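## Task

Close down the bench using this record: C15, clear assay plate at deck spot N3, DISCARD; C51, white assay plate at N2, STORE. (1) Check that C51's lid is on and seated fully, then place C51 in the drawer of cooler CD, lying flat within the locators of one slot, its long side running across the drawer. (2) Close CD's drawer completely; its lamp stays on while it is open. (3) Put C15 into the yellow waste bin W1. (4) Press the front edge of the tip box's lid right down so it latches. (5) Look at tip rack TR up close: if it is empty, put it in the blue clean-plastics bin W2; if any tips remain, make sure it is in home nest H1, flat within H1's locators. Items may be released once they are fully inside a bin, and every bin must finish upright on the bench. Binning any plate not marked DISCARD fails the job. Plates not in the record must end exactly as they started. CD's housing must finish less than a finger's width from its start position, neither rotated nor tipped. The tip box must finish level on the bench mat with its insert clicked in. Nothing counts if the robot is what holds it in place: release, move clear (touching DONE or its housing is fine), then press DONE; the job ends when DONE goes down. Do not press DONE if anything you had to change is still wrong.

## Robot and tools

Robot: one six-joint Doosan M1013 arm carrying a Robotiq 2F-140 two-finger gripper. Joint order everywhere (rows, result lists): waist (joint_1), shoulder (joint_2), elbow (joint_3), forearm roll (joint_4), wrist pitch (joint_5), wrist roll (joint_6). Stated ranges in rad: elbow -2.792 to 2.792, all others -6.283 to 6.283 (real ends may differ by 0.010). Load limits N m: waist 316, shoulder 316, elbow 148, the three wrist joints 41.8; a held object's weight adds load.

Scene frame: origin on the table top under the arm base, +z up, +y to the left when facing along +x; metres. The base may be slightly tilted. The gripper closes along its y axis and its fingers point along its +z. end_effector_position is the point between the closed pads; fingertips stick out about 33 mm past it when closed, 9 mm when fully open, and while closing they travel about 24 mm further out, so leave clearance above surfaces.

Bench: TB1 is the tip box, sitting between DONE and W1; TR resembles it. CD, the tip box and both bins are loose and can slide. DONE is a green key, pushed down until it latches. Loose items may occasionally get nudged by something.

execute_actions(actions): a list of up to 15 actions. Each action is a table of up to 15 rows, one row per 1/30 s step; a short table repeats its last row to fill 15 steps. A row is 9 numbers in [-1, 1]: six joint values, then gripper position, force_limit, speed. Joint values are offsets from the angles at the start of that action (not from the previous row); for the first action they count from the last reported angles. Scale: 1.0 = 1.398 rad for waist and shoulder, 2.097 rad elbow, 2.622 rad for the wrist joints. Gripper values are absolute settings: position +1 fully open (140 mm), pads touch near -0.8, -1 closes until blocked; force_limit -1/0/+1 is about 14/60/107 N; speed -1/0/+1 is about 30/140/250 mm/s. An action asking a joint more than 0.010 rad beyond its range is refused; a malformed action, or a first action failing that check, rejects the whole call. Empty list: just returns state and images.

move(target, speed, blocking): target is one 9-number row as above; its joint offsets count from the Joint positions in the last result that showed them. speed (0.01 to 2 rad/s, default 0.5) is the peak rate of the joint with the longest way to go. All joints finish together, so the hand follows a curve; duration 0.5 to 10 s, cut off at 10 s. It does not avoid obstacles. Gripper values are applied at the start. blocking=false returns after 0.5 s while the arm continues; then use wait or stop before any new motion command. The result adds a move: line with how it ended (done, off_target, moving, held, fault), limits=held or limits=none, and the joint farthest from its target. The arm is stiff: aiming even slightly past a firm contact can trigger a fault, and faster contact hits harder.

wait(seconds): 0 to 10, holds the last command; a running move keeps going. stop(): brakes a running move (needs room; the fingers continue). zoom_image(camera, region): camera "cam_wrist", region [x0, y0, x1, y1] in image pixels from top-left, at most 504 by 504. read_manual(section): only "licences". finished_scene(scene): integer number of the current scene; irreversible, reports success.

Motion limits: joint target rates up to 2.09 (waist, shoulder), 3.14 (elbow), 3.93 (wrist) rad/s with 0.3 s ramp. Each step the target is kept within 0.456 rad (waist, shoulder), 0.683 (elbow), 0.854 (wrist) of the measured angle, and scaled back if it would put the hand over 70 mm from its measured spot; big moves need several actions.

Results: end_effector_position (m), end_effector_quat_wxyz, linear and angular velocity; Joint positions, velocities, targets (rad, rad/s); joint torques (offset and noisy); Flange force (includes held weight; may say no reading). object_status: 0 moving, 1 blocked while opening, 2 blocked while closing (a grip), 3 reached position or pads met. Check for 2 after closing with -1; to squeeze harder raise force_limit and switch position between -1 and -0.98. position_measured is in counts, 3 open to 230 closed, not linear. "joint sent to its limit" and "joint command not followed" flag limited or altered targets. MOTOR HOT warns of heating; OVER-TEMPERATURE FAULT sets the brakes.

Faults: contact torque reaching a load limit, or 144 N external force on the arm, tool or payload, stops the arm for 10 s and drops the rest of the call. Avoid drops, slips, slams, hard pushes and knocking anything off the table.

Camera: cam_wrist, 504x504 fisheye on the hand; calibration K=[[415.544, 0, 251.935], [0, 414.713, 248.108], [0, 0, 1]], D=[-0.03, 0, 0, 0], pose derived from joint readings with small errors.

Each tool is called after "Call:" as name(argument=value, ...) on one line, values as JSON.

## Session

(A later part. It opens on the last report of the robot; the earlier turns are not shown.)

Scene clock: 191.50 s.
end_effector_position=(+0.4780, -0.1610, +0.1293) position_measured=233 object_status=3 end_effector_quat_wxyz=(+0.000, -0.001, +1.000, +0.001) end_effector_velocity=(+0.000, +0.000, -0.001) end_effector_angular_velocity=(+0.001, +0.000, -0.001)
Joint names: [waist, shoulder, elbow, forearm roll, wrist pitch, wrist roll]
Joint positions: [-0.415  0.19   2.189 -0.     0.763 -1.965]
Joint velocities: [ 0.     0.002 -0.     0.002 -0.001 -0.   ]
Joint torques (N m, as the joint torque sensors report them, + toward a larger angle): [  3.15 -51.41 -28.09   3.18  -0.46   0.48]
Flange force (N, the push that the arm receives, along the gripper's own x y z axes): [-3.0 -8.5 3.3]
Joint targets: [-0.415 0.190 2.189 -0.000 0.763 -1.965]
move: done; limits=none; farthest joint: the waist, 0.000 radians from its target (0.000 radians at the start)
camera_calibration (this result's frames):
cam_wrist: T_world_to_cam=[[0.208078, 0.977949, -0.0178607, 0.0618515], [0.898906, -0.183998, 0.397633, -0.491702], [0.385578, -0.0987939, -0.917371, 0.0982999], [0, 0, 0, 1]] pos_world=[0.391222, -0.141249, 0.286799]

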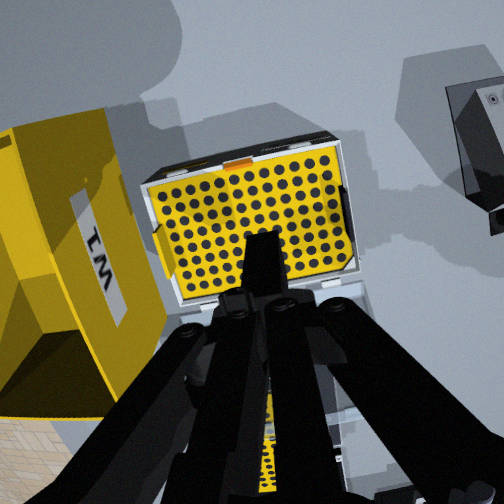

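Same as before. Repeat the lid sequence.

Call:
move(target=[0,-0.098,-0.0555,0,0.0967,0,-1,0,0], speed=0.3)

Call:
move(target=[0.058,0.142,-0.1132,0,0.0147,0.031,-1,0,0], speed=0.3)

Call:
move(target=[0,0.0769,0.0429,0,-0.0753,0,-1,0,0], speed=0.2)

Call:
move(target=[-0.054,-0.1295,0.1088,0,-0.018,-0.029,-1,0,0], speed=0.06)

Call:
move(target=[-0.028,-0.0043,0.0496,0,-0.0374,-0.015,-1,0,0], speed=0.06)

Call:
move(target=[0,0.006,0.00175,0,-0.0046,0,-1,0,0], speed=0.01)

Scene clock: 201.33 s.
end_effector_position=(+0.4822, -0.1630, +0.2493) position_measured=233 object_status=3 end_effector_quat_wxyz=(+0.000, -0.001, +1.000, +0.001) end_effector_velocity=(+0.000, -0.000, +0.001) end_effector_angular_velocity=(-0.001, -0.000, +0.002)
Joint names: [waist, shoulder, elbow, forearm roll, wrist pitch, wrist roll]
Joint positions: [-0.415  0.053  2.072 -0.     1.017 -1.965]
Joint velocities: [ 0.001 -0.001 -0.    -0.001  0.    -0.   ]
Joint torques (N m, as the joint torque sensors report them, + toward a larger angle): [  3.52 -44.67 -34.37   3.96  -0.6    0.62]
Flange force (N, the push that the arm receives, along the gripper's own x y z axes): [-4.4 -9.9 1.4]
Joint targets: [-0.415 0.053 2.072 -0.000 1.017 -1.965]
move: done; limits=none; farthest joint: the waist, 0.000 radians from its target (0.000 radians at the start)
camera_calibration (this result's frames):
cam_wrist: T_world_to_cam=[[0.20808, 0.977949, -0.017857, 0.0650762], [0.898956, -0.184014, 0.397514, -0.54352], [0.385462, -0.0987674, -0.917422, 0.206632], [0, 0, 0, 1]] pos_world=[0.395411, -0.143248, 0.406787]

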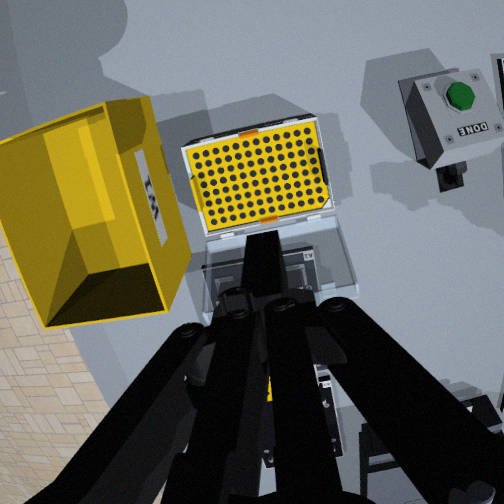

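Scene clock: 202.57 s.
end_effector_position=(+0.6200, -0.1641, +0.2495) position_measured=233 object_status=3 end_effector_quat_wxyz=(+0.001, -0.000, +1.000, +0.001) end_effector_velocity=(+0.000, -0.000, +0.001) end_effector_angular_velocity=(-0.002, -0.002, +0.001)
Joint names: [waist, shoulder, elbow, forearm roll, wrist pitch, wrist roll]
Joint positions: [-0.334  0.252  1.835 -0.     1.055 -1.884]
Joint velocities: [ 0.001 -0.001 -0.    -0.002 -0.001  0.   ]
Joint torques (N m, as the joint torque sensors report them, + toward a larger angle): [  2.85 -65.27 -35.84   4.05  -0.38   0.64]
Flange force (N, the push that the arm receives, along the gripper's own x y z axes): [-3.6 -6.2 1.5]
Joint targets: [-0.334 0.252 1.835 -0.000 1.055 -1.884]
move: done; limits=none; farthest joint: the waist, 0.000 radians from its target (0.081 radians at the start)
camera_calibration (this result's frames):
cam_wrist: T_world_to_cam=[[0.208262, 0.977909, -0.0179375, 0.0373956], [0.898791, -0.184115, 0.397841, -0.667707], [0.385749, -0.0989772, -0.917279, 0.153364], [0, 0, 0, 1]] pos_world=[0.53318, -0.144325, 0.40699]

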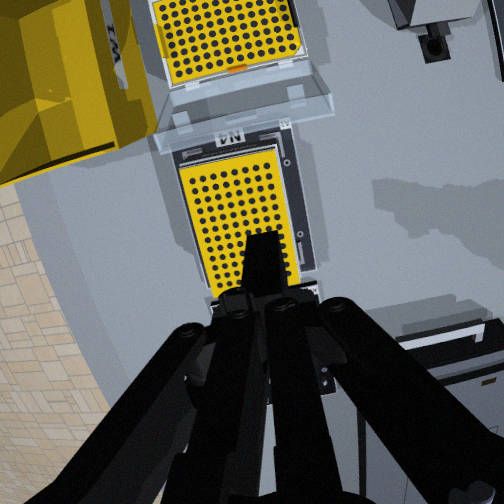

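Scene clock: 203.93 s.
end_effector_position=(+0.6201, -0.1639, +0.1395) position_measured=233 object_status=3 end_effector_quat_wxyz=(+0.001, -0.000, +1.000, +0.001) end_effector_velocity=(-0.000, +0.000, -0.001) end_effector_angular_velocity=(+0.000, +0.001, +0.001)
Joint names: [waist, shoulder, elbow, forearm roll, wrist pitch, wrist roll]
Joint positions: [-0.334  0.359  1.925 -0.     0.858 -1.884]
Joint velocities: [ 0.     0.002  0.001 -0.    -0.002 -0.   ]
Joint torques (N m, as the joint torque sensors report them, + toward a larger angle): [  2.47 -71.38 -30.66   3.34  -0.53   0.44]
Flange force (N, the push that the arm receives, along the gripper's own x y z axes): [-5.4 -5.9 2.7]
Joint targets: [-0.334 0.359 1.925 -0.000 0.858 -1.884]
move: done; limits=none; farthest joint: the shoulder, 0.001 radians from its target (0.108 radians at the start)
camera_calibration (this result's frames):
cam_wrist: T_world_to_cam=[[0.208234, 0.977915, -0.0179179, 0.0352151], [0.898814, -0.184102, 0.397793, -0.624019], [0.385709, -0.098939, -0.9173, 0.0524433], [0, 0, 0, 1]] pos_world=[0.533317, -0.144132, 0.296968]

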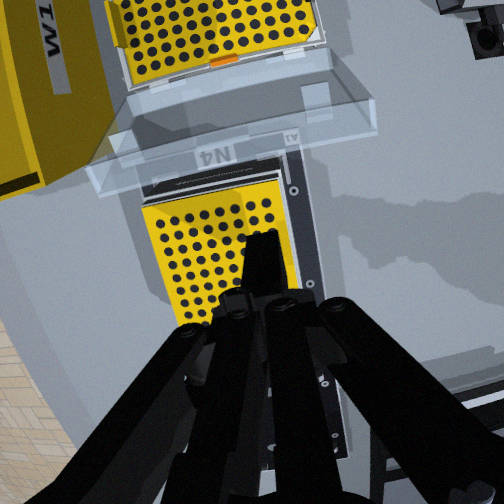

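Scene clock: 208.03 s.
end_effector_position=(+0.4896, -0.1627, +0.1495) position_measured=233 object_status=3 end_effector_quat_wxyz=(+0.001, -0.001, +1.000, +0.001) end_effector_velocity=(-0.001, -0.000, +0.001) end_effector_angular_velocity=(-0.000, +0.001, +0.000)
Joint names: [waist, shoulder, elbow, forearm roll, wrist pitch, wrist roll]
Joint positions: [-0.409  0.178  2.153 -0.     0.811 -1.96 ]
Joint velocities: [-0.    -0.002  0.    -0.001  0.002 -0.   ]
Joint torques (N m, as the joint torque sensors report them, + toward a larger angle): [  3.49 -52.26 -29.51   3.46  -0.54   0.54]
Flange force (N, the push that the arm receives, along the gripper's own x y z axes): [-3.4 -9.1 2.9]
Joint targets: [-0.409 0.178 2.153 -0.000 0.811 -1.960]
move: done; limits=none; farthest joint: the waist, 0.000 radians from its target (0.076 radians at the start)
camera_calibration (this result's frames):
cam_wrist: T_world_to_cam=[[0.207719, 0.978025, -0.0179106, 0.0616814], [0.898885, -0.183625, 0.397853, -0.510446], [0.385822, -0.0987412, -0.917274, 0.112111], [0, 0, 0, 1]] pos_world=[0.402765, -0.142987, 0.307024]

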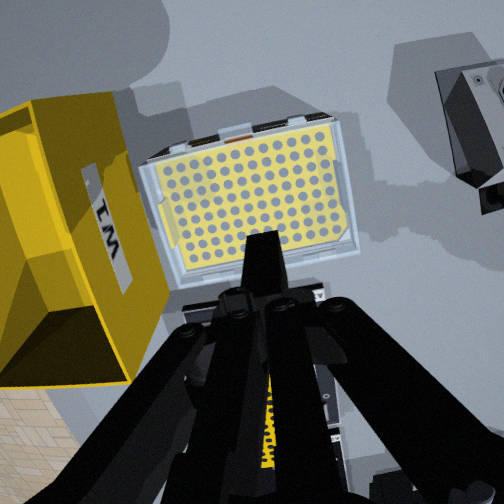

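Scene clock: 210.07 s.
end_effector_position=(+0.4435, -0.1638, +0.1124) position_measured=233 object_status=3 end_effector_quat_wxyz=(+0.001, -0.001, +1.000, +0.001) end_effector_velocity=(-0.000, -0.000, -0.000) end_effector_angular_velocity=(-0.000, +0.001, +0.000)
Joint names: [waist, shoulder, elbow, forearm roll, wrist pitch, wrist roll]
Joint positions: [-0.448  0.172  2.257 -0.     0.713 -1.999]
Joint velocities: [-0.     0.     0.001 -0.001 -0.    -0.   ]
Joint torques (N m, as the joint torque sensors report them, + toward a larger angle): [  3.11 -48.61 -26.44   3.    -0.47   0.52]
Flange force (N, the push that the arm receives, along the gripper's own x y z axes): [-3.1 -9.1 3.9]
Joint targets: [-0.448 0.172 2.257 -0.000 0.713 -1.999]
move: done; limits=none; farthest joint: the waist, 0.000 radians from its target (0.039 radians at the start)
camera_calibration (this result's frames):
cam_wrist: T_world_to_cam=[[0.20754, 0.978063, -0.0179062, 0.071709], [0.898902, -0.183457, 0.397893, -0.45442], [0.38588, -0.0986745, -0.917257, 0.0956637], [0, 0, 0, 1]] pos_world=[0.356682, -0.144063, 0.269843]

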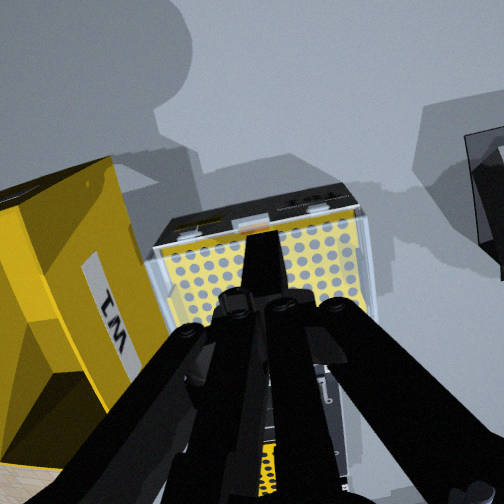

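Scene clock: 211.50 s.
end_effector_position=(+0.4435, -0.1637, +0.1071) position_measured=233 object_status=3 end_effector_quat_wxyz=(+0.001, -0.001, +1.000, +0.001) end_effector_velocity=(-0.000, -0.000, -0.000) end_effector_angular_velocity=(+0.001, +0.000, -0.002)
Joint names: [waist, shoulder, elbow, forearm roll, wrist pitch, wrist roll]
Joint positions: [-0.448  0.18   2.261 -0.     0.701 -1.999]
Joint velocities: [-0.001  0.     0.     0.001  0.    -0.   ]
Joint torques (N m, as the joint torque sensors report them, + toward a larger angle): [  2.59 -48.64 -26.27   3.02  -0.4    0.54]
Flange force (N, the push that the arm receives, along the gripper's own x y z axes): [-2.4 -7.7 3.8]
Joint targets: [-0.448 0.180 2.261 -0.000 0.701 -1.999]
move: done; limits=none; farthest joint: the waist, 0.000 radians from its target (0.000 radians at the start)
camera_calibration (this result's frames):
cam_wrist: T_world_to_cam=[[0.207539, 0.978063, -0.0179071, 0.0716077], [0.898898, -0.183456, 0.397902, -0.452324], [0.385888, -0.0986769, -0.917253, 0.0908198], [0, 0, 0, 1]] pos_world=[0.356686, -0.144056, 0.264568]

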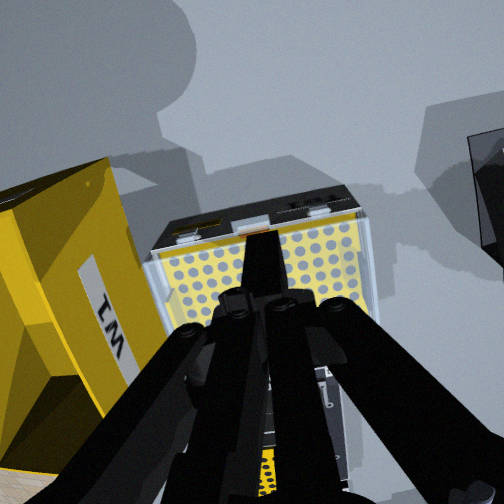

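Call:
move(target=[0,0.0017,0.0005,0,-0.0013,0,-1,0,0], speed=0.01)

Call:
move(target=[0,-0.04,-0.013,0,0.0317,0,-1,0,0], speed=0.1)

Call:
move(target=[0.063,0.2055,-0.18,0,0.0345,0.034,0.4,-0.3,-0.5], speed=0.3)

Call:
zoom_image(camera="cam_wrist", region=[130,90,390,360])

Scene clock: 222.43 s.
end_effector_position=(+0.4435, -0.1637, +0.1056) position_measured=233 object_status=3 end_effector_quat_wxyz=(+0.001, -0.001, +1.000, +0.001) end_effector_velocity=(-0.001, +0.000, -0.001) end_effector_angular_velocity=(+0.001, +0.002, -0.001)
Joint names: [waist, shoulder, elbow, forearm roll, wrist pitch, wrist roll]
Joint positions: [-0.448  0.183  2.262 -0.     0.697 -1.999]
Joint velocities: [-0.     0.001  0.002  0.    -0.     0.   ]
Joint torques (N m, as the joint torque sensors report them, + toward a larger angle): [  3.56 -44.34 -24.56   3.22  -1.15   0.63]
Flange force (N, the push that the arm receives, along the gripper's own x y z axes): [1.2 -8.8 -6.0]
Joint targets: [-0.448 0.183 2.262 -0.000 0.697 -1.999]
move: done; limits=none; farthest joint: the waist, 0.000 radians from its target (0.000 radians at the start)
camera_calibration (this result's frames):
cam_wrist: T_world_to_cam=[[0.207532, 0.978064, -0.0179087, 0.0715757], [0.898896, -0.183447, 0.397911, -0.451728], [0.385897, -0.0986771, -0.917249, 0.0894749], [0, 0, 0, 1]] pos_world=[0.356674, -0.144045, 0.2631]

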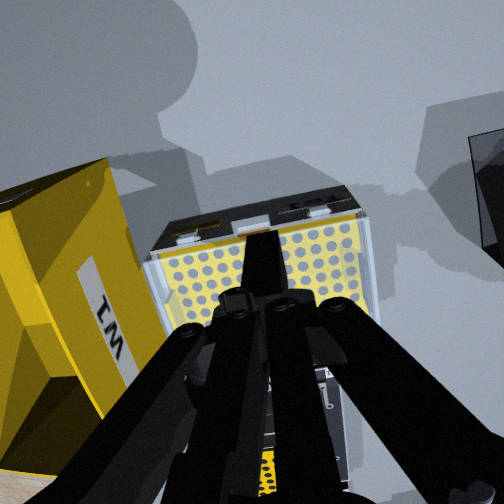

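Scene clock: 223.60 s.
end_effector_position=(+0.4436, -0.1639, +0.1422) position_measured=233 object_status=3 end_effector_quat_wxyz=(+0.001, -0.001, +1.000, +0.001) end_effector_velocity=(-0.000, -0.000, +0.000) end_effector_angular_velocity=(-0.001, +0.002, +0.001)
Joint names: [waist, shoulder, elbow, forearm roll, wrist pitch, wrist roll]
Joint positions: [-0.448  0.127  2.234 -0.     0.78  -1.999]
Joint velocities: [-0.    -0.    -0.001 -0.002  0.002  0.   ]
Joint torques (N m, as the joint torque sensors report them, + toward a larger angle): [  2.51 -45.39 -28.88   3.19  -0.25   0.53]
Flange force (N, the push that the arm receives, along the gripper's own x y z axes): [-2.5 -7.8 3.9]
Joint targets: [-0.448 0.127 2.234 -0.000 0.780 -1.999]
move: done; limits=none; farthest joint: the waist, 0.000 radians from its target (0.000 radians at the start)
camera_calibration (this result's frames):
cam_wrist: T_world_to_cam=[[0.20754, 0.978062, -0.0179314, 0.0723322], [0.898871, -0.18344, 0.397971, -0.466386], [0.385951, -0.098713, -0.917223, 0.122984], [0, 0, 0, 1]] pos_world=[0.356743, -0.144159, 0.299709]

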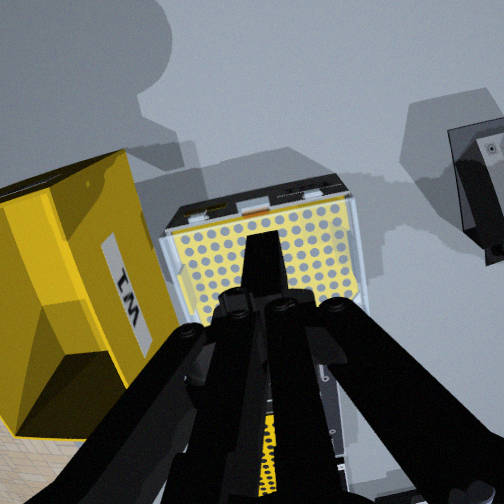

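Scene clock: 225.30 s.
end_effector_position=(+0.6498, -0.1923, +0.1321) position_measured=78 object_status=3 end_effector_quat_wxyz=(+0.001, -0.000, +1.000, +0.001) end_effector_velocity=(-0.000, +0.000, -0.001) end_effector_angular_velocity=(+0.001, +0.003, +0.000)
Joint names: [waist, shoulder, elbow, forearm roll, wrist pitch, wrist roll]
Joint positions: [-0.36   0.414  1.857 -0.     0.871 -1.91 ]
Joint velocities: [ 0.     0.002 -0.001 -0.     0.002 -0.   ]
Joint torques (N m, as the joint torque sensors report them, + toward a larger angle): [  3.42 -75.78 -30.58   3.55  -0.48   0.61]
Flange force (N, the push that the arm receives, along the gripper's own x y z axes): [-4.1 -7.2 1.3]
Joint targets: [-0.360 0.414 1.857 -0.000 0.871 -1.910]
move: done; limits=none; farthest joint: the elbow, 0.001 radians from its target (0.378 radians at the start)
camera_calibration (this result's frames):
cam_wrist: T_world_to_cam=[[0.208569, 0.977844, -0.0179082, 0.056476], [0.898766, -0.184418, 0.397756, -0.652995], [0.385641, -0.0990551, -0.917316, 0.031421], [0, 0, 0, 1]] pos_world=[0.562993, -0.172536, 0.289567]

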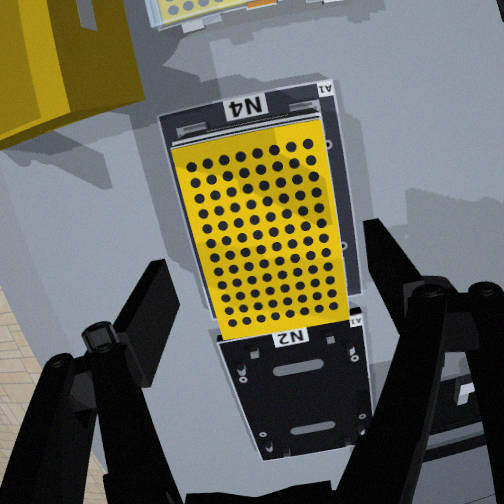

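Region (130, 90, 390, 360) of cam_wrist's 504x504 image, scaled by 1.867, with more detail than that image has; it fills the left 485 columns of this view, and the rest is white.

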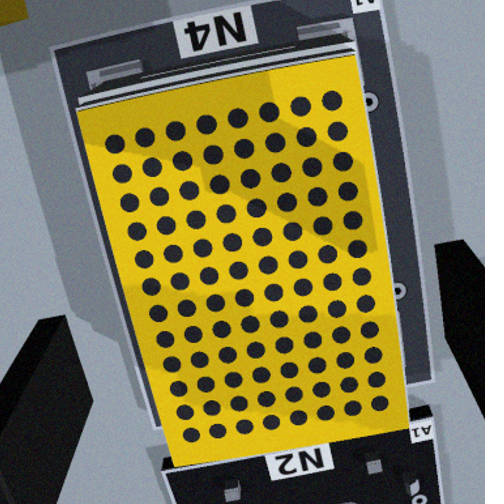

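Call:
move(target=[0,0.0428,0.0136,0,-0.0337,0,0.4,-0.3,-0.5], speed=0.07)

Call:
move(target=[0,0,0,0,0,0,-1,-0.3,-0.7])

Call:
move(target=[0,-0.13,-0.05,0,0.1093,0,-1,-0.3,-0.7], speed=0.2)

Call:
move(target=[0.636,-0.1016,0.0865,0,-0.015,0.3387,-1,-0.3,-0.7], speed=0.45)

Scene clock: 233.50 s.
end_effector_position=(+0.6499, -0.1922, +0.0799) position_measured=78 object_status=3 end_effector_quat_wxyz=(+0.001, -0.000, +1.000, +0.001) end_effector_velocity=(+0.000, +0.001, -0.001) end_effector_angular_velocity=(+0.001, +0.000, -0.000)
Joint names: [waist, shoulder, elbow, forearm roll, wrist pitch, wrist roll]
Joint positions: [-0.36   0.474  1.886 -0.     0.782 -1.91 ]
Joint velocities: [ 0.001  0.002  0.     0.002 -0.001  0.   ]
Joint torques (N m, as the joint torque sensors report them, + toward a larger angle): [  2.64 -80.18 -28.59   3.25   0.09   0.42]
Flange force (N, the push that the arm receives, along the gripper's own x y z axes): [-4.7 -5.8 4.6]
Joint targets: [-0.360 0.474 1.886 -0.000 0.782 -1.910]
move: done; limits=none; farthest joint: the waist, 0.000 radians from its target (0.000 radians at the start)
camera_calibration (this result's frames):
cam_wrist: T_world_to_cam=[[0.20856, 0.977846, -0.0179012, 0.0554429], [0.898766, -0.184412, 0.397759, -0.632318], [0.385646, -0.0990455, -0.917315, -0.0164951], [0, 0, 0, 1]] pos_world=[0.563104, -0.172455, 0.237372]

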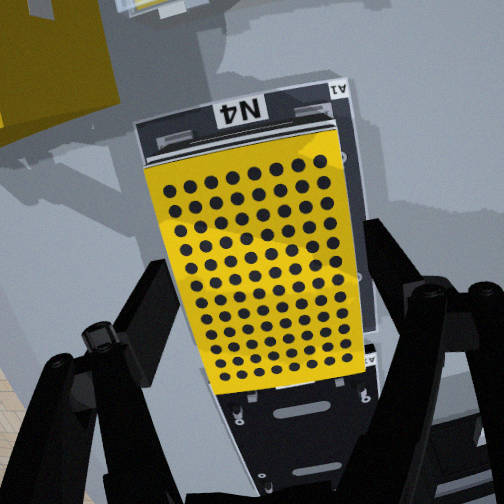

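Scene clock: 234.00 s.
end_effector_position=(+0.6499, -0.1922, +0.0799) position_measured=103 object_status=2 end_effector_quat_wxyz=(+0.001, -0.000, +1.000, +0.001) end_effector_velocity=(-0.000, -0.000, -0.001) end_effector_angular_velocity=(+0.001, +0.001, -0.001)
Joint names: [waist, shoulder, elbow, forearm roll, wrist pitch, wrist roll]
Joint positions: [-0.36   0.474  1.886 -0.     0.782 -1.91 ]
Joint velocities: [-0.001  0.002  0.     0.    -0.     0.   ]
Joint torques (N m, as the joint torque sensors report them, + toward a larger angle): [  3.66 -55.88 -19.93   3.48  -3.06   0.55]
Flange force (N, the push that the arm receives, along the gripper's own x y z axes): [4.3 -5.3 -33.9]
Joint targets: [-0.360 0.474 1.886 -0.000 0.782 -1.910]
move: done; limits=none; farthest joint: the waist, 0.000 radians from its target (0.000 radians at the start)
camera_calibration (this result's frames):
cam_wrist: T_world_to_cam=[[0.20856, 0.977846, -0.017901, 0.0554421], [0.898766, -0.184412, 0.397759, -0.632312], [0.385646, -0.0990454, -0.917315, -0.0165068], [0, 0, 0, 1]] pos_world=[0.563103, -0.172455, 0.237358]

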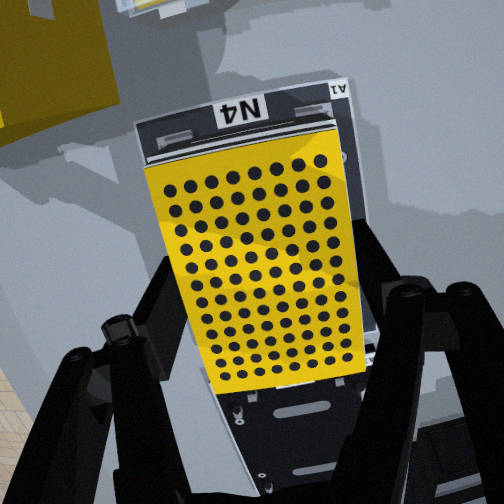

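Scene clock: 235.83 s.
end_effector_position=(+0.6418, -0.1898, +0.2494) position_measured=104 object_status=2 end_effector_quat_wxyz=(+0.001, -0.000, +1.000, +0.001) end_effector_velocity=(-0.000, +0.000, -0.000) end_effector_angular_velocity=(-0.000, +0.001, +0.001)
Joint names: [waist, shoulder, elbow, forearm roll, wrist pitch, wrist roll]
Joint positions: [-0.36   0.292  1.781 -0.     1.069 -1.91 ]
Joint velocities: [ 0.001  0.     0.    -0.     0.001 -0.   ]
Joint torques (N m, as the joint torque sensors report them, + toward a larger angle): [  2.42 -70.23 -36.86   3.95  -0.28   0.57]
Flange force (N, the push that the arm receives, along the gripper's own x y z axes): [-3.5 -5.5 3.2]
Joint targets: [-0.360 0.292 1.781 -0.000 1.069 -1.910]
move: done; limits=none; farthest joint: the waist, 0.000 radians from its target (0.000 radians at the start)
camera_calibration (this result's frames):
cam_wrist: T_world_to_cam=[[0.208589, 0.977839, -0.0179286, 0.0577269], [0.898745, -0.184423, 0.3978, -0.692042], [0.385678, -0.0990898, -0.917297, 0.142351], [0, 0, 0, 1]] pos_world=[0.555027, -0.169971, 0.406907]

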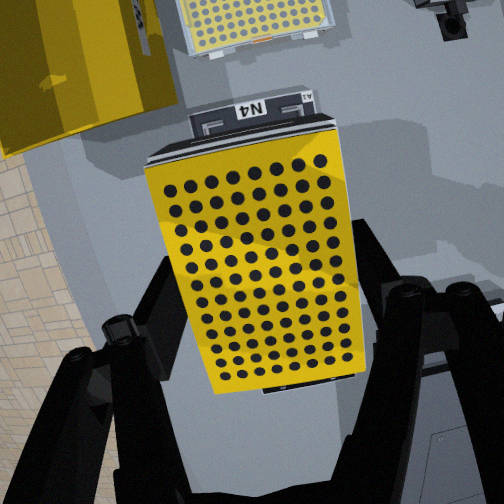

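Scene clock: 238.27 s.
end_effector_position=(+0.4690, +0.3282, +0.2503) position_measured=104 object_status=2 end_effector_quat_wxyz=(+0.001, -0.001, +1.000, +0.001) end_effector_velocity=(-0.001, +0.000, -0.001) end_effector_angular_velocity=(-0.001, +0.000, +0.001)
Joint names: [waist, shoulder, elbow, forearm roll, wrist pitch, wrist roll]
Joint positions: [ 0.529  0.15   1.962 -0.     1.03  -1.022]
Joint velocities: [ 0.002 -0.     0.001 -0.001 -0.001  0.001]
Joint torques (N m, as the joint torque sensors report them, + toward a larger angle): [  4.16 -54.24 -35.68   3.98  -0.35   0.49]
Flange force (N, the push that the arm receives, along the gripper's own x y z axes): [-8.6 -4.2 2.5]
Joint targets: [0.529 0.150 1.962 -0.000 1.030 -1.022]
move: done; limits=none; farthest joint: the waist, 0.000 radians from its target (0.890 radians at the start)
camera_calibration (this result's frames):
cam_wrist: T_world_to_cam=[[0.207316, 0.978107, -0.0180873, -0.412181], [0.898957, -0.183182, 0.397895, -0.442033], [0.385871, -0.0987496, -0.917253, 0.260916], [0, 0, 0, 1]] pos_world=[0.382141, 0.34795, 0.407754]

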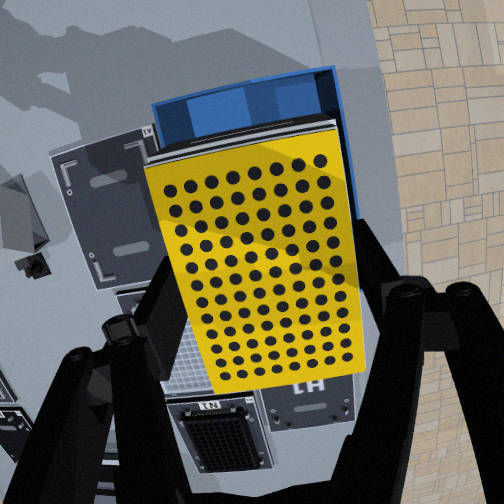

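Call:
move(target=[0.003,0.1273,0.0577,0,-0.114,0,-1,-0.3,-0.7], speed=0.12)

Call:
move(target=[0,0,0,0,0,0,0.27,-0.3,-0.7])

Call:
move(target=[0,-0.1273,-0.0577,0,0.114,0,0.27,-0.3,-0.7], speed=0.2)

Call:
move(target=[-0.234,0.1888,-0.05,0,-0.0606,-0.1232,0.4,-0.3,-0.7], speed=0.3)

Scene clock: 248.50 s.
end_effector_position=(+0.4686, +0.3310, +0.0959) position_measured=104 object_status=2 end_effector_quat_wxyz=(+0.001, -0.003, +1.000, +0.001) end_effector_velocity=(-0.001, -0.001, -0.002) end_effector_angular_velocity=(-0.002, +0.003, +0.001)
Joint names: [waist, shoulder, elbow, forearm roll, wrist pitch, wrist roll]
Joint positions: [ 0.533  0.328  2.083 -0.     0.731 -1.022]
Joint velocities: [ 0.     0.002  0.002 -0.001 -0.    -0.   ]
Joint torques (N m, as the joint torque sensors report them, + toward a larger angle): [  2.16 -66.02 -27.3    3.    -0.24   0.56]
Flange force (N, the push that the arm receives, along the gripper's own x y z axes): [-8.9 0.3 7.0]
Joint targets: [0.533 0.328 2.083 -0.000 0.731 -1.022]
move: done; limits=none; farthest joint: the waist, 0.000 radians from its target (0.004 radians at the start)
camera_calibration (this result's frames):
cam_wrist: T_world_to_cam=[[0.203181, 0.978973, -0.0181539, -0.415885], [0.899764, -0.179365, 0.39781, -0.381379], [0.386189, -0.0971618, -0.917288, 0.119064], [0, 0, 0, 1]] pos_world=[0.38167, 0.350303, 0.253383]

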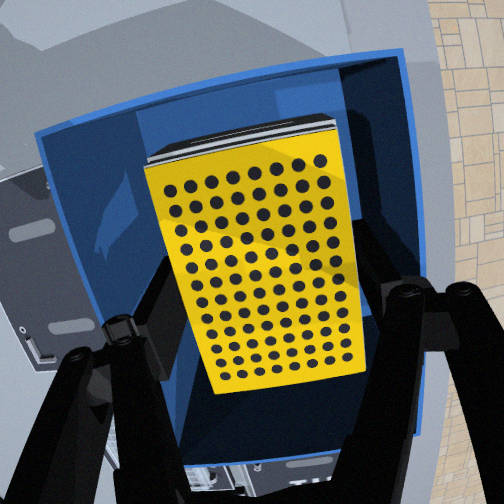

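Scene clock: 249.00 s.
end_effector_position=(+0.4686, +0.3310, +0.0959) position_measured=95 object_status=3 end_effector_quat_wxyz=(+0.001, -0.003, +1.000, +0.001) end_effector_velocity=(+0.000, +0.000, -0.000) end_effector_angular_velocity=(+0.000, -0.000, +0.001)
Joint names: [waist, shoulder, elbow, forearm roll, wrist pitch, wrist roll]
Joint positions: [ 0.533  0.328  2.083 -0.     0.731 -1.022]
Joint velocities: [ 0.     0.    -0.    -0.    -0.001  0.   ]
Joint torques (N m, as the joint torque sensors report them, + toward a larger angle): [  3.48 -64.4  -27.46   3.17  -0.42   0.59]
Flange force (N, the push that the arm receives, along the gripper's own x y z axes): [-8.0 -3.0 3.9]
Joint targets: [0.533 0.328 2.083 -0.000 0.731 -1.022]
move: done; limits=none; farthest joint: the waist, 0.000 radians from its target (0.000 radians at the start)
camera_calibration (this result's frames):
cam_wrist: T_world_to_cam=[[0.203179, 0.978973, -0.0181571, -0.415882], [0.899766, -0.179362, 0.397806, -0.381372], [0.386185, -0.0971633, -0.91729, 0.119056], [0, 0, 0, 1]] pos_world=[0.381666, 0.350301, 0.25337]

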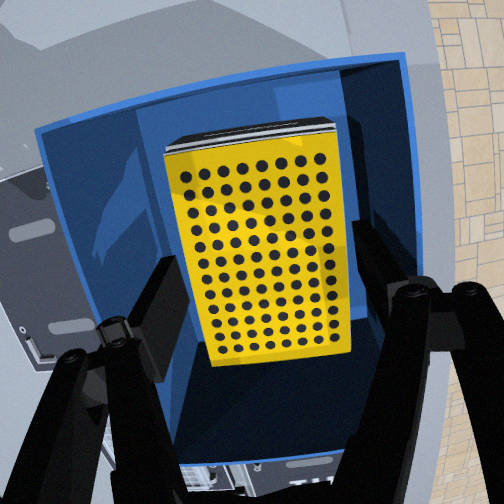

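Scene clock: 250.90 s.
end_effector_position=(+0.4676, +0.3302, +0.2503) position_measured=95 object_status=3 end_effector_quat_wxyz=(+0.001, -0.003, +1.000, +0.001) end_effector_velocity=(+0.000, -0.000, +0.001) end_effector_angular_velocity=(-0.000, -0.000, +0.000)
Joint names: [waist, shoulder, elbow, forearm roll, wrist pitch, wrist roll]
Joint positions: [ 0.533  0.15   1.962 -0.     1.03  -1.022]
Joint velocities: [ 0.    -0.001 -0.001 -0.     0.001 -0.   ]
Joint torques (N m, as the joint torque sensors report them, + toward a larger angle): [  2.79 -54.74 -34.87   4.03  -0.31   0.62]
Flange force (N, the push that the arm receives, along the gripper's own x y z axes): [-9.3 -0.8 2.4]
Joint targets: [0.533 0.150 1.962 -0.000 1.030 -1.022]
move: done; limits=none; farthest joint: the waist, 0.000 radians from its target (0.000 radians at the start)
camera_calibration (this result's frames):
cam_wrist: T_world_to_cam=[[0.203205, 0.978969, -0.018101, -0.412177], [0.899721, -0.179399, 0.397893, -0.442028], [0.386278, -0.0971398, -0.917253, 0.26091], [0, 0, 0, 1]] pos_world=[0.380674, 0.349554, 0.40774]

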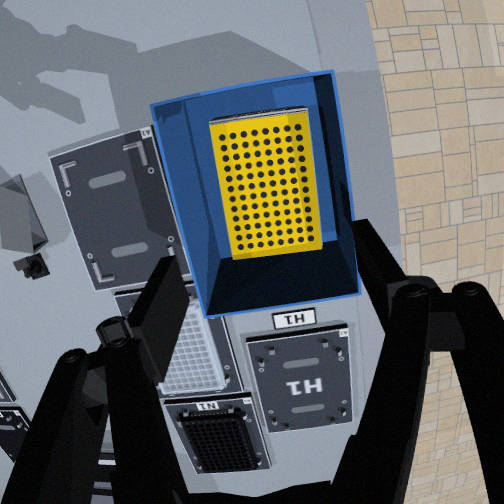

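Scene clock: 252.43 s.
end_effector_position=(+0.6514, +0.1863, +0.1326) position_measured=78 object_status=3 end_effector_quat_wxyz=(+0.000, -0.001, +1.000, +0.001) end_effector_velocity=(+0.001, -0.000, -0.001) end_effector_angular_velocity=(+0.000, -0.000, -0.000)
Joint names: [waist, shoulder, elbow, forearm roll, wrist pitch, wrist roll]
Joint positions: [ 0.206  0.414  1.857 -0.     0.871 -1.345]
Joint velocities: [-0.001  0.002 -0.001  0.    -0.001 -0.001]
Joint torques (N m, as the joint torque sensors report them, + toward a larger angle): [  4.58 -76.48 -31.43   3.6   -0.32   0.64]
Flange force (N, the push that the arm receives, along the gripper's own x y z axes): [-7.0 -6.1 2.9]
Joint targets: [0.206 0.414 1.857 -0.000 0.871 -1.345]
move: done; limits=none; farthest joint: the waist, 0.000 radians from its target (0.327 radians at the start)
camera_calibration (this result's frames):
cam_wrist: T_world_to_cam=[[0.207276, 0.978115, -0.0181231, -0.313228], [0.899072, -0.183158, 0.397647, -0.585218], [0.385625, -0.0987165, -0.917359, 0.0687697], [0, 0, 0, 1]] pos_world=[0.564558, 0.205974, 0.29012]

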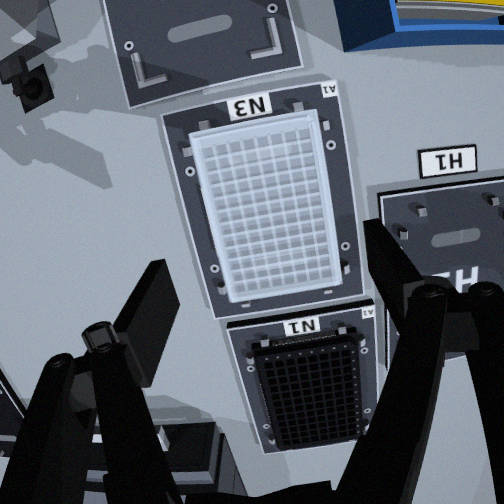

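Call:
move(target=[0.0025,0.0751,0.0186,0,-0.0549,0.002,0.4,-0.3,-0.5], speed=0.08)

Call:
move(target=[0,0,0,0,0,0,-1,-0.3,-0.8])

Call:
move(target=[0,-0.15,-0.05,0,0.12,0,-1,-0.3,-0.8], speed=0.2)

Call:
move(target=[-0.64,-0.0823,0.1065,0,-0.0416,-0.3417,-1,-0.3,-0.8], speed=0.45)

Scene clock: 264.03 s.
end_effector_position=(+0.6527, +0.1892, +0.0458) position_measured=78 object_status=3 end_effector_quat_wxyz=(+0.000, -0.000, +1.000, +0.001) end_effector_velocity=(-0.001, -0.001, +0.000) end_effector_angular_velocity=(-0.001, +0.001, +0.001)
Joint names: [waist, shoulder, elbow, forearm roll, wrist pitch, wrist roll]
Joint positions: [ 0.209  0.519  1.896 -0.     0.727 -1.34 ]
Joint velocities: [-0.    -0.     0.001 -0.001  0.001 -0.   ]
Joint torques (N m, as the joint torque sensors report them, + toward a larger angle): [  2.63 -79.8  -27.08   3.03  -0.41   0.5 ]
Flange force (N, the push that the arm receives, along the gripper's own x y z axes): [-3.3 -3.8 -0.8]
Joint targets: [0.209 0.519 1.896 -0.000 0.727 -1.340]
move: done; limits=none; farthest joint: the waist, 0.000 radians from its target (0.004 radians at the start)
camera_calibration (this result's frames):
cam_wrist: T_world_to_cam=[[0.20897, 0.977754, -0.0181411, -0.318929], [0.898781, -0.184714, 0.397584, -0.550905], [0.385389, -0.0993879, -0.917386, -0.0108383], [0, 0, 0, 1]] pos_world=[0.565966, 0.208997, 0.203303]

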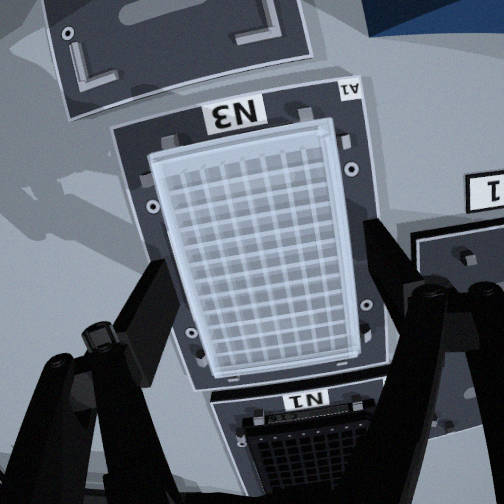

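Scene clock: 264.57 s.
end_effector_position=(+0.6527, +0.1891, +0.0458) position_measured=104 object_status=2 end_effector_quat_wxyz=(+0.000, -0.000, +1.000, +0.001) end_effector_velocity=(+0.000, -0.000, -0.001) end_effector_angular_velocity=(-0.001, +0.001, +0.002)
Joint names: [waist, shoulder, elbow, forearm roll, wrist pitch, wrist roll]
Joint positions: [ 0.209  0.519  1.896 -0.     0.727 -1.34 ]
Joint velocities: [ 0.     0.002 -0.    -0.002 -0.    -0.   ]
Joint torques (N m, as the joint torque sensors report them, + toward a larger angle): [ 16.05 -59.65 -21.79   7.96  -4.15   0.46]
Flange force (N, the push that the arm receives, along the gripper's own x y z axes): [-0.4 -25.3 -32.8]
Joint targets: [0.209 0.519 1.896 -0.000 0.727 -1.340]
move: done; limits=none; farthest joint: the waist, 0.000 radians from its target (0.000 radians at the start)
camera_calibration (this result's frames):
cam_wrist: T_world_to_cam=[[0.208917, 0.977764, -0.0181956, -0.318877], [0.898786, -0.184643, 0.397606, -0.550925], [0.385405, -0.0994207, -0.917376, -0.0108554], [0, 0, 0, 1]] pos_world=[0.565966, 0.208982, 0.20329]

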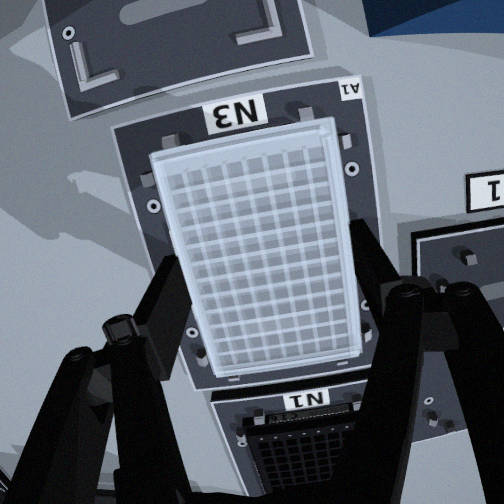

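Scene clock: 266.53 s.
end_effector_position=(+0.6450, +0.1870, +0.2333) position_measured=105 object_status=2 end_effector_quat_wxyz=(+0.000, -0.000, +1.000, +0.001) end_effector_velocity=(-0.001, -0.001, -0.000) end_effector_angular_velocity=(-0.001, +0.004, -0.001)
Joint names: [waist, shoulder, elbow, forearm roll, wrist pitch, wrist roll]
Joint positions: [ 0.209  0.309  1.791 -0.     1.041 -1.34 ]
Joint velocities: [-0.001 -0.     0.001 -0.     0.003  0.   ]
Joint torques (N m, as the joint torque sensors report them, + toward a larger angle): [  3.53 -71.28 -35.49   3.91  -0.44   0.6 ]
Flange force (N, the push that the arm receives, along the gripper's own x y z axes): [-8.0 -4.2 2.4]
Joint targets: [0.209 0.309 1.791 -0.000 1.041 -1.340]
move: done; limits=none; farthest joint: the waist, 0.000 radians from its target (0.000 radians at the start)
camera_calibration (this result's frames):
cam_wrist: T_world_to_cam=[[0.208958, 0.977754, -0.0182516, -0.311813], [0.89879, -0.184661, 0.397589, -0.618897], [0.385374, -0.0994839, -0.917382, 0.163999], [0, 0, 0, 1]] pos_world=[0.558214, 0.206906, 0.390826]

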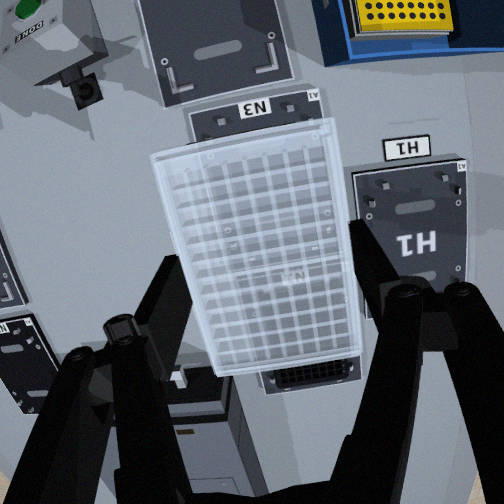

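Scene clock: 269.00 s.
end_effector_position=(+0.4691, -0.3233, +0.1996) position_measured=105 object_status=2 end_effector_quat_wxyz=(+0.001, -0.001, +1.000, +0.001) end_effector_velocity=(-0.000, +0.001, -0.001) end_effector_angular_velocity=(+0.001, +0.000, +0.001)
Joint names: [waist, shoulder, elbow, forearm roll, wrist pitch, wrist roll]
Joint positions: [-0.685  0.194  2.015 -0.     0.932 -2.235]
Joint velocities: [ 0.     0.001  0.001  0.001 -0.    -0.001]
Joint torques (N m, as the joint torque sensors report them, + toward a larger angle): [  1.74 -56.86 -33.26   3.76  -0.45   0.16]
Flange force (N, the push that the arm receives, along the gripper's own x y z axes): [-2.8 -5.3 2.8]
Joint targets: [-0.685 0.194 2.015 -0.000 0.932 -2.235]
move: done; limits=none; farthest joint: the waist, 0.000 radians from its target (0.895 radians at the start)
camera_calibration (this result's frames):
cam_wrist: T_world_to_cam=[[0.207983, 0.977965, -0.0181148, 0.223815], [0.898756, -0.183764, 0.39808, -0.54147], [0.38598, -0.0990746, -0.917172, 0.149812], [0, 0, 0, 1]] pos_world=[0.382276, -0.303543, 0.357006]

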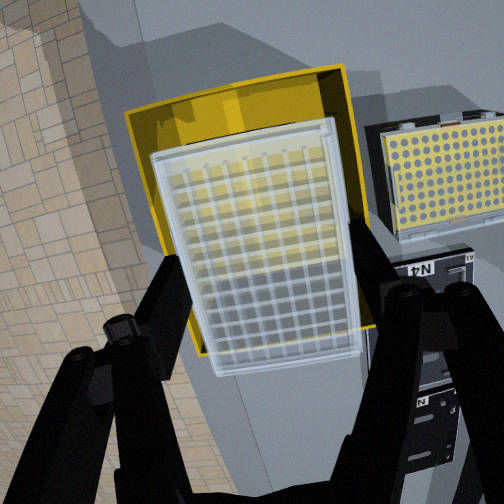

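Call:
move(target=[0,0.1,0.0385,0,-0.0841,-0.006,-1,-0.3,-0.8], speed=0.1)

Call:
move(target=[0,0,0,0,0,0,0.24,-0.3,-0.7])

Call:
move(target=[0,-0.1,-0.0385,0,0.0841,0,0.1,-0.3,-0.8], speed=0.2)

Call:
move(target=[0.4642,-0.121,0.1383,0,-0.0461,0.2535,-1,0,0])

Scene clock: 281.70 s.
end_effector_position=(+0.4692, -0.3230, +0.0868) position_measured=105 object_status=2 end_effector_quat_wxyz=(+0.001, -0.008, +1.000, +0.001) end_effector_velocity=(-0.001, -0.000, -0.001) end_effector_angular_velocity=(-0.001, +0.002, +0.001)
Joint names: [waist, shoulder, elbow, forearm roll, wrist pitch, wrist roll]
Joint positions: [-0.685  0.334  2.095 -0.     0.712 -2.251]
Joint velocities: [-0.001  0.001  0.001 -0.002 -0.    -0.   ]
Joint torques (N m, as the joint torque sensors report them, + toward a larger angle): [  4.39 -64.15 -25.82   3.25  -0.23   0.56]
Flange force (N, the push that the arm receives, along the gripper's own x y z axes): [0.1 -10.4 3.1]
Joint targets: [-0.685 0.334 2.095 -0.000 0.712 -2.251]
move: done; limits=none; farthest joint: the waist, 0.000 radians from its target (0.000 radians at the start)
camera_calibration (this result's frames):
cam_wrist: T_world_to_cam=[[0.192511, 0.981128, -0.0180915, 0.22977], [0.901556, -0.169558, 0.398054, -0.493293], [0.387474, -0.0929401, -0.917184, 0.0477168], [0, 0, 0, 1]] pos_world=[0.382009, -0.304641, 0.244279]

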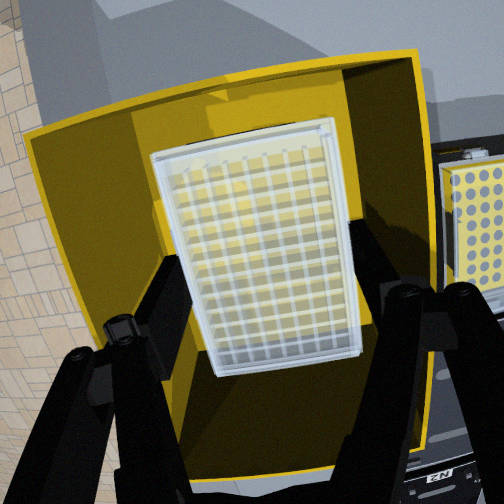

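Scene clock: 282.20 s.
end_effector_position=(+0.4692, -0.3230, +0.0868) position_measured=99 object_status=3 end_effector_quat_wxyz=(+0.001, -0.009, +1.000, +0.001) end_effector_velocity=(+0.000, +0.000, +0.000) end_effector_angular_velocity=(-0.000, -0.001, +0.000)
Joint names: [waist, shoulder, elbow, forearm roll, wrist pitch, wrist roll]
Joint positions: [-0.685  0.334  2.095 -0.     0.712 -2.251]
Joint velocities: [ 0.001 -0.001 -0.     0.001 -0.    -0.   ]
Joint torques (N m, as the joint torque sensors report them, + toward a larger angle): [  2.95 -64.41 -26.52   3.22  -0.21   0.58]
Flange force (N, the push that the arm receives, along the gripper's own x y z axes): [-0.8 -8.0 3.6]
Joint targets: [-0.685 0.334 2.095 -0.000 0.712 -2.251]
move: done; limits=none; farthest joint: the waist, 0.000 radians from its target (0.000 radians at the start)
camera_calibration (this result's frames):
cam_wrist: T_world_to_cam=[[0.192496, 0.981131, -0.0181022, 0.229775], [0.901553, -0.169538, 0.39807, -0.493281], [0.38749, -0.0929469, -0.917176, 0.0476916], [0, 0, 0, 1]] pos_world=[0.382008, -0.304636, 0.244261]

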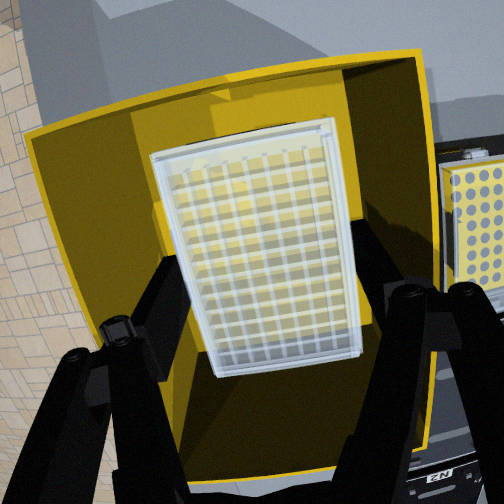

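Scene clock: 283.70 s.
end_effector_position=(+0.4691, -0.3233, +0.1995) position_measured=105 object_status=2 end_effector_quat_wxyz=(+0.001, -0.008, +1.000, +0.001) end_effector_velocity=(+0.001, -0.001, +0.000) end_effector_angular_velocity=(+0.000, +0.001, +0.000)
Joint names: [waist, shoulder, elbow, forearm roll, wrist pitch, wrist roll]
Joint positions: [-0.685  0.194  2.015 -0.     0.932 -2.251]
Joint velocities: [ 0.     0.002 -0.003 -0.     0.002 -0.   ]
Joint torques (N m, as the joint torque sensors report them, + toward a larger angle): [  2.95 -57.51 -32.71   3.63  -0.38   0.64]
Flange force (N, the push that the arm receives, along the gripper's own x y z axes): [-2.9 -9.9 3.6]
Joint targets: [-0.685 0.194 2.015 -0.000 0.932 -2.251]
move: done; limits=none; farthest joint: the elbow, 0.001 radians from its target (0.081 radians at the start)
camera_calibration (this result's frames):
cam_wrist: T_world_to_cam=[[0.192542, 0.981121, -0.0181653, 0.232096], [0.901538, -0.169553, 0.398096, -0.538172], [0.3875, -0.0930269, -0.917164, 0.151029], [0, 0, 0, 1]] pos_world=[0.381971, -0.304913, 0.356979]

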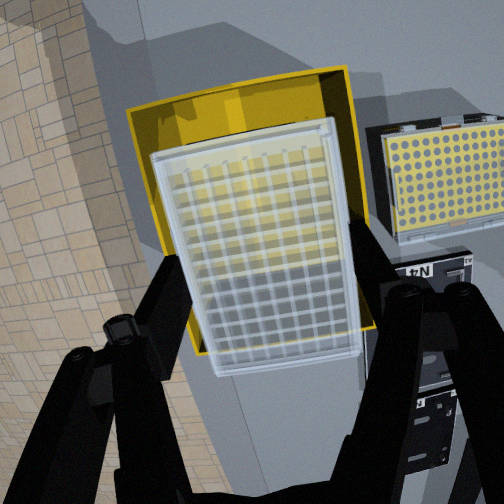

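Scene clock: 285.50 s.
end_effector_position=(+0.4216, +0.0282, +0.1598) position_measured=107 object_status=2 end_effector_quat_wxyz=(+0.001, -0.001, +1.000, +0.001) end_effector_velocity=(+0.000, +0.000, +0.001) end_effector_angular_velocity=(-0.001, -0.002, +0.002)
Joint names: [waist, shoulder, elbow, forearm roll, wrist pitch, wrist roll]
Joint positions: [-0.036  0.025  2.305 -0.     0.811 -1.587]
Joint velocities: [ 0.002 -0.002 -0.    -0.001 -0.     0.001]
Joint torques (N m, as the joint torque sensors report them, + toward a larger angle): [  1.7  -35.96 -29.99   3.25  -0.37   0.28]
Flange force (N, the push that the arm receives, along the gripper's own x y z axes): [-5.2 -4.0 3.3]
Joint targets: [-0.036 0.025 2.305 -0.000 0.811 -1.587]
move: done; limits=none; farthest joint: the waist, 0.000 radians from its target (0.649 radians at the start)
camera_calibration (this result's frames):
cam_wrist: T_world_to_cam=[[0.207744, 0.978017, -0.0180134, -0.110688], [0.898746, -0.183572, 0.398193, -0.418313], [0.386133, -0.0989117, -0.917125, 0.166484], [0, 0, 0, 1]] pos_world=[0.334667, 0.047932, 0.317262]

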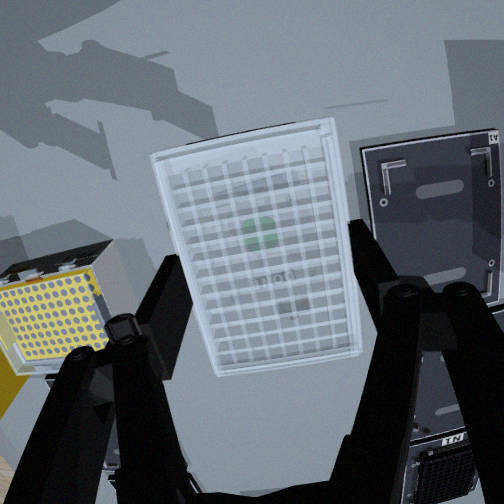

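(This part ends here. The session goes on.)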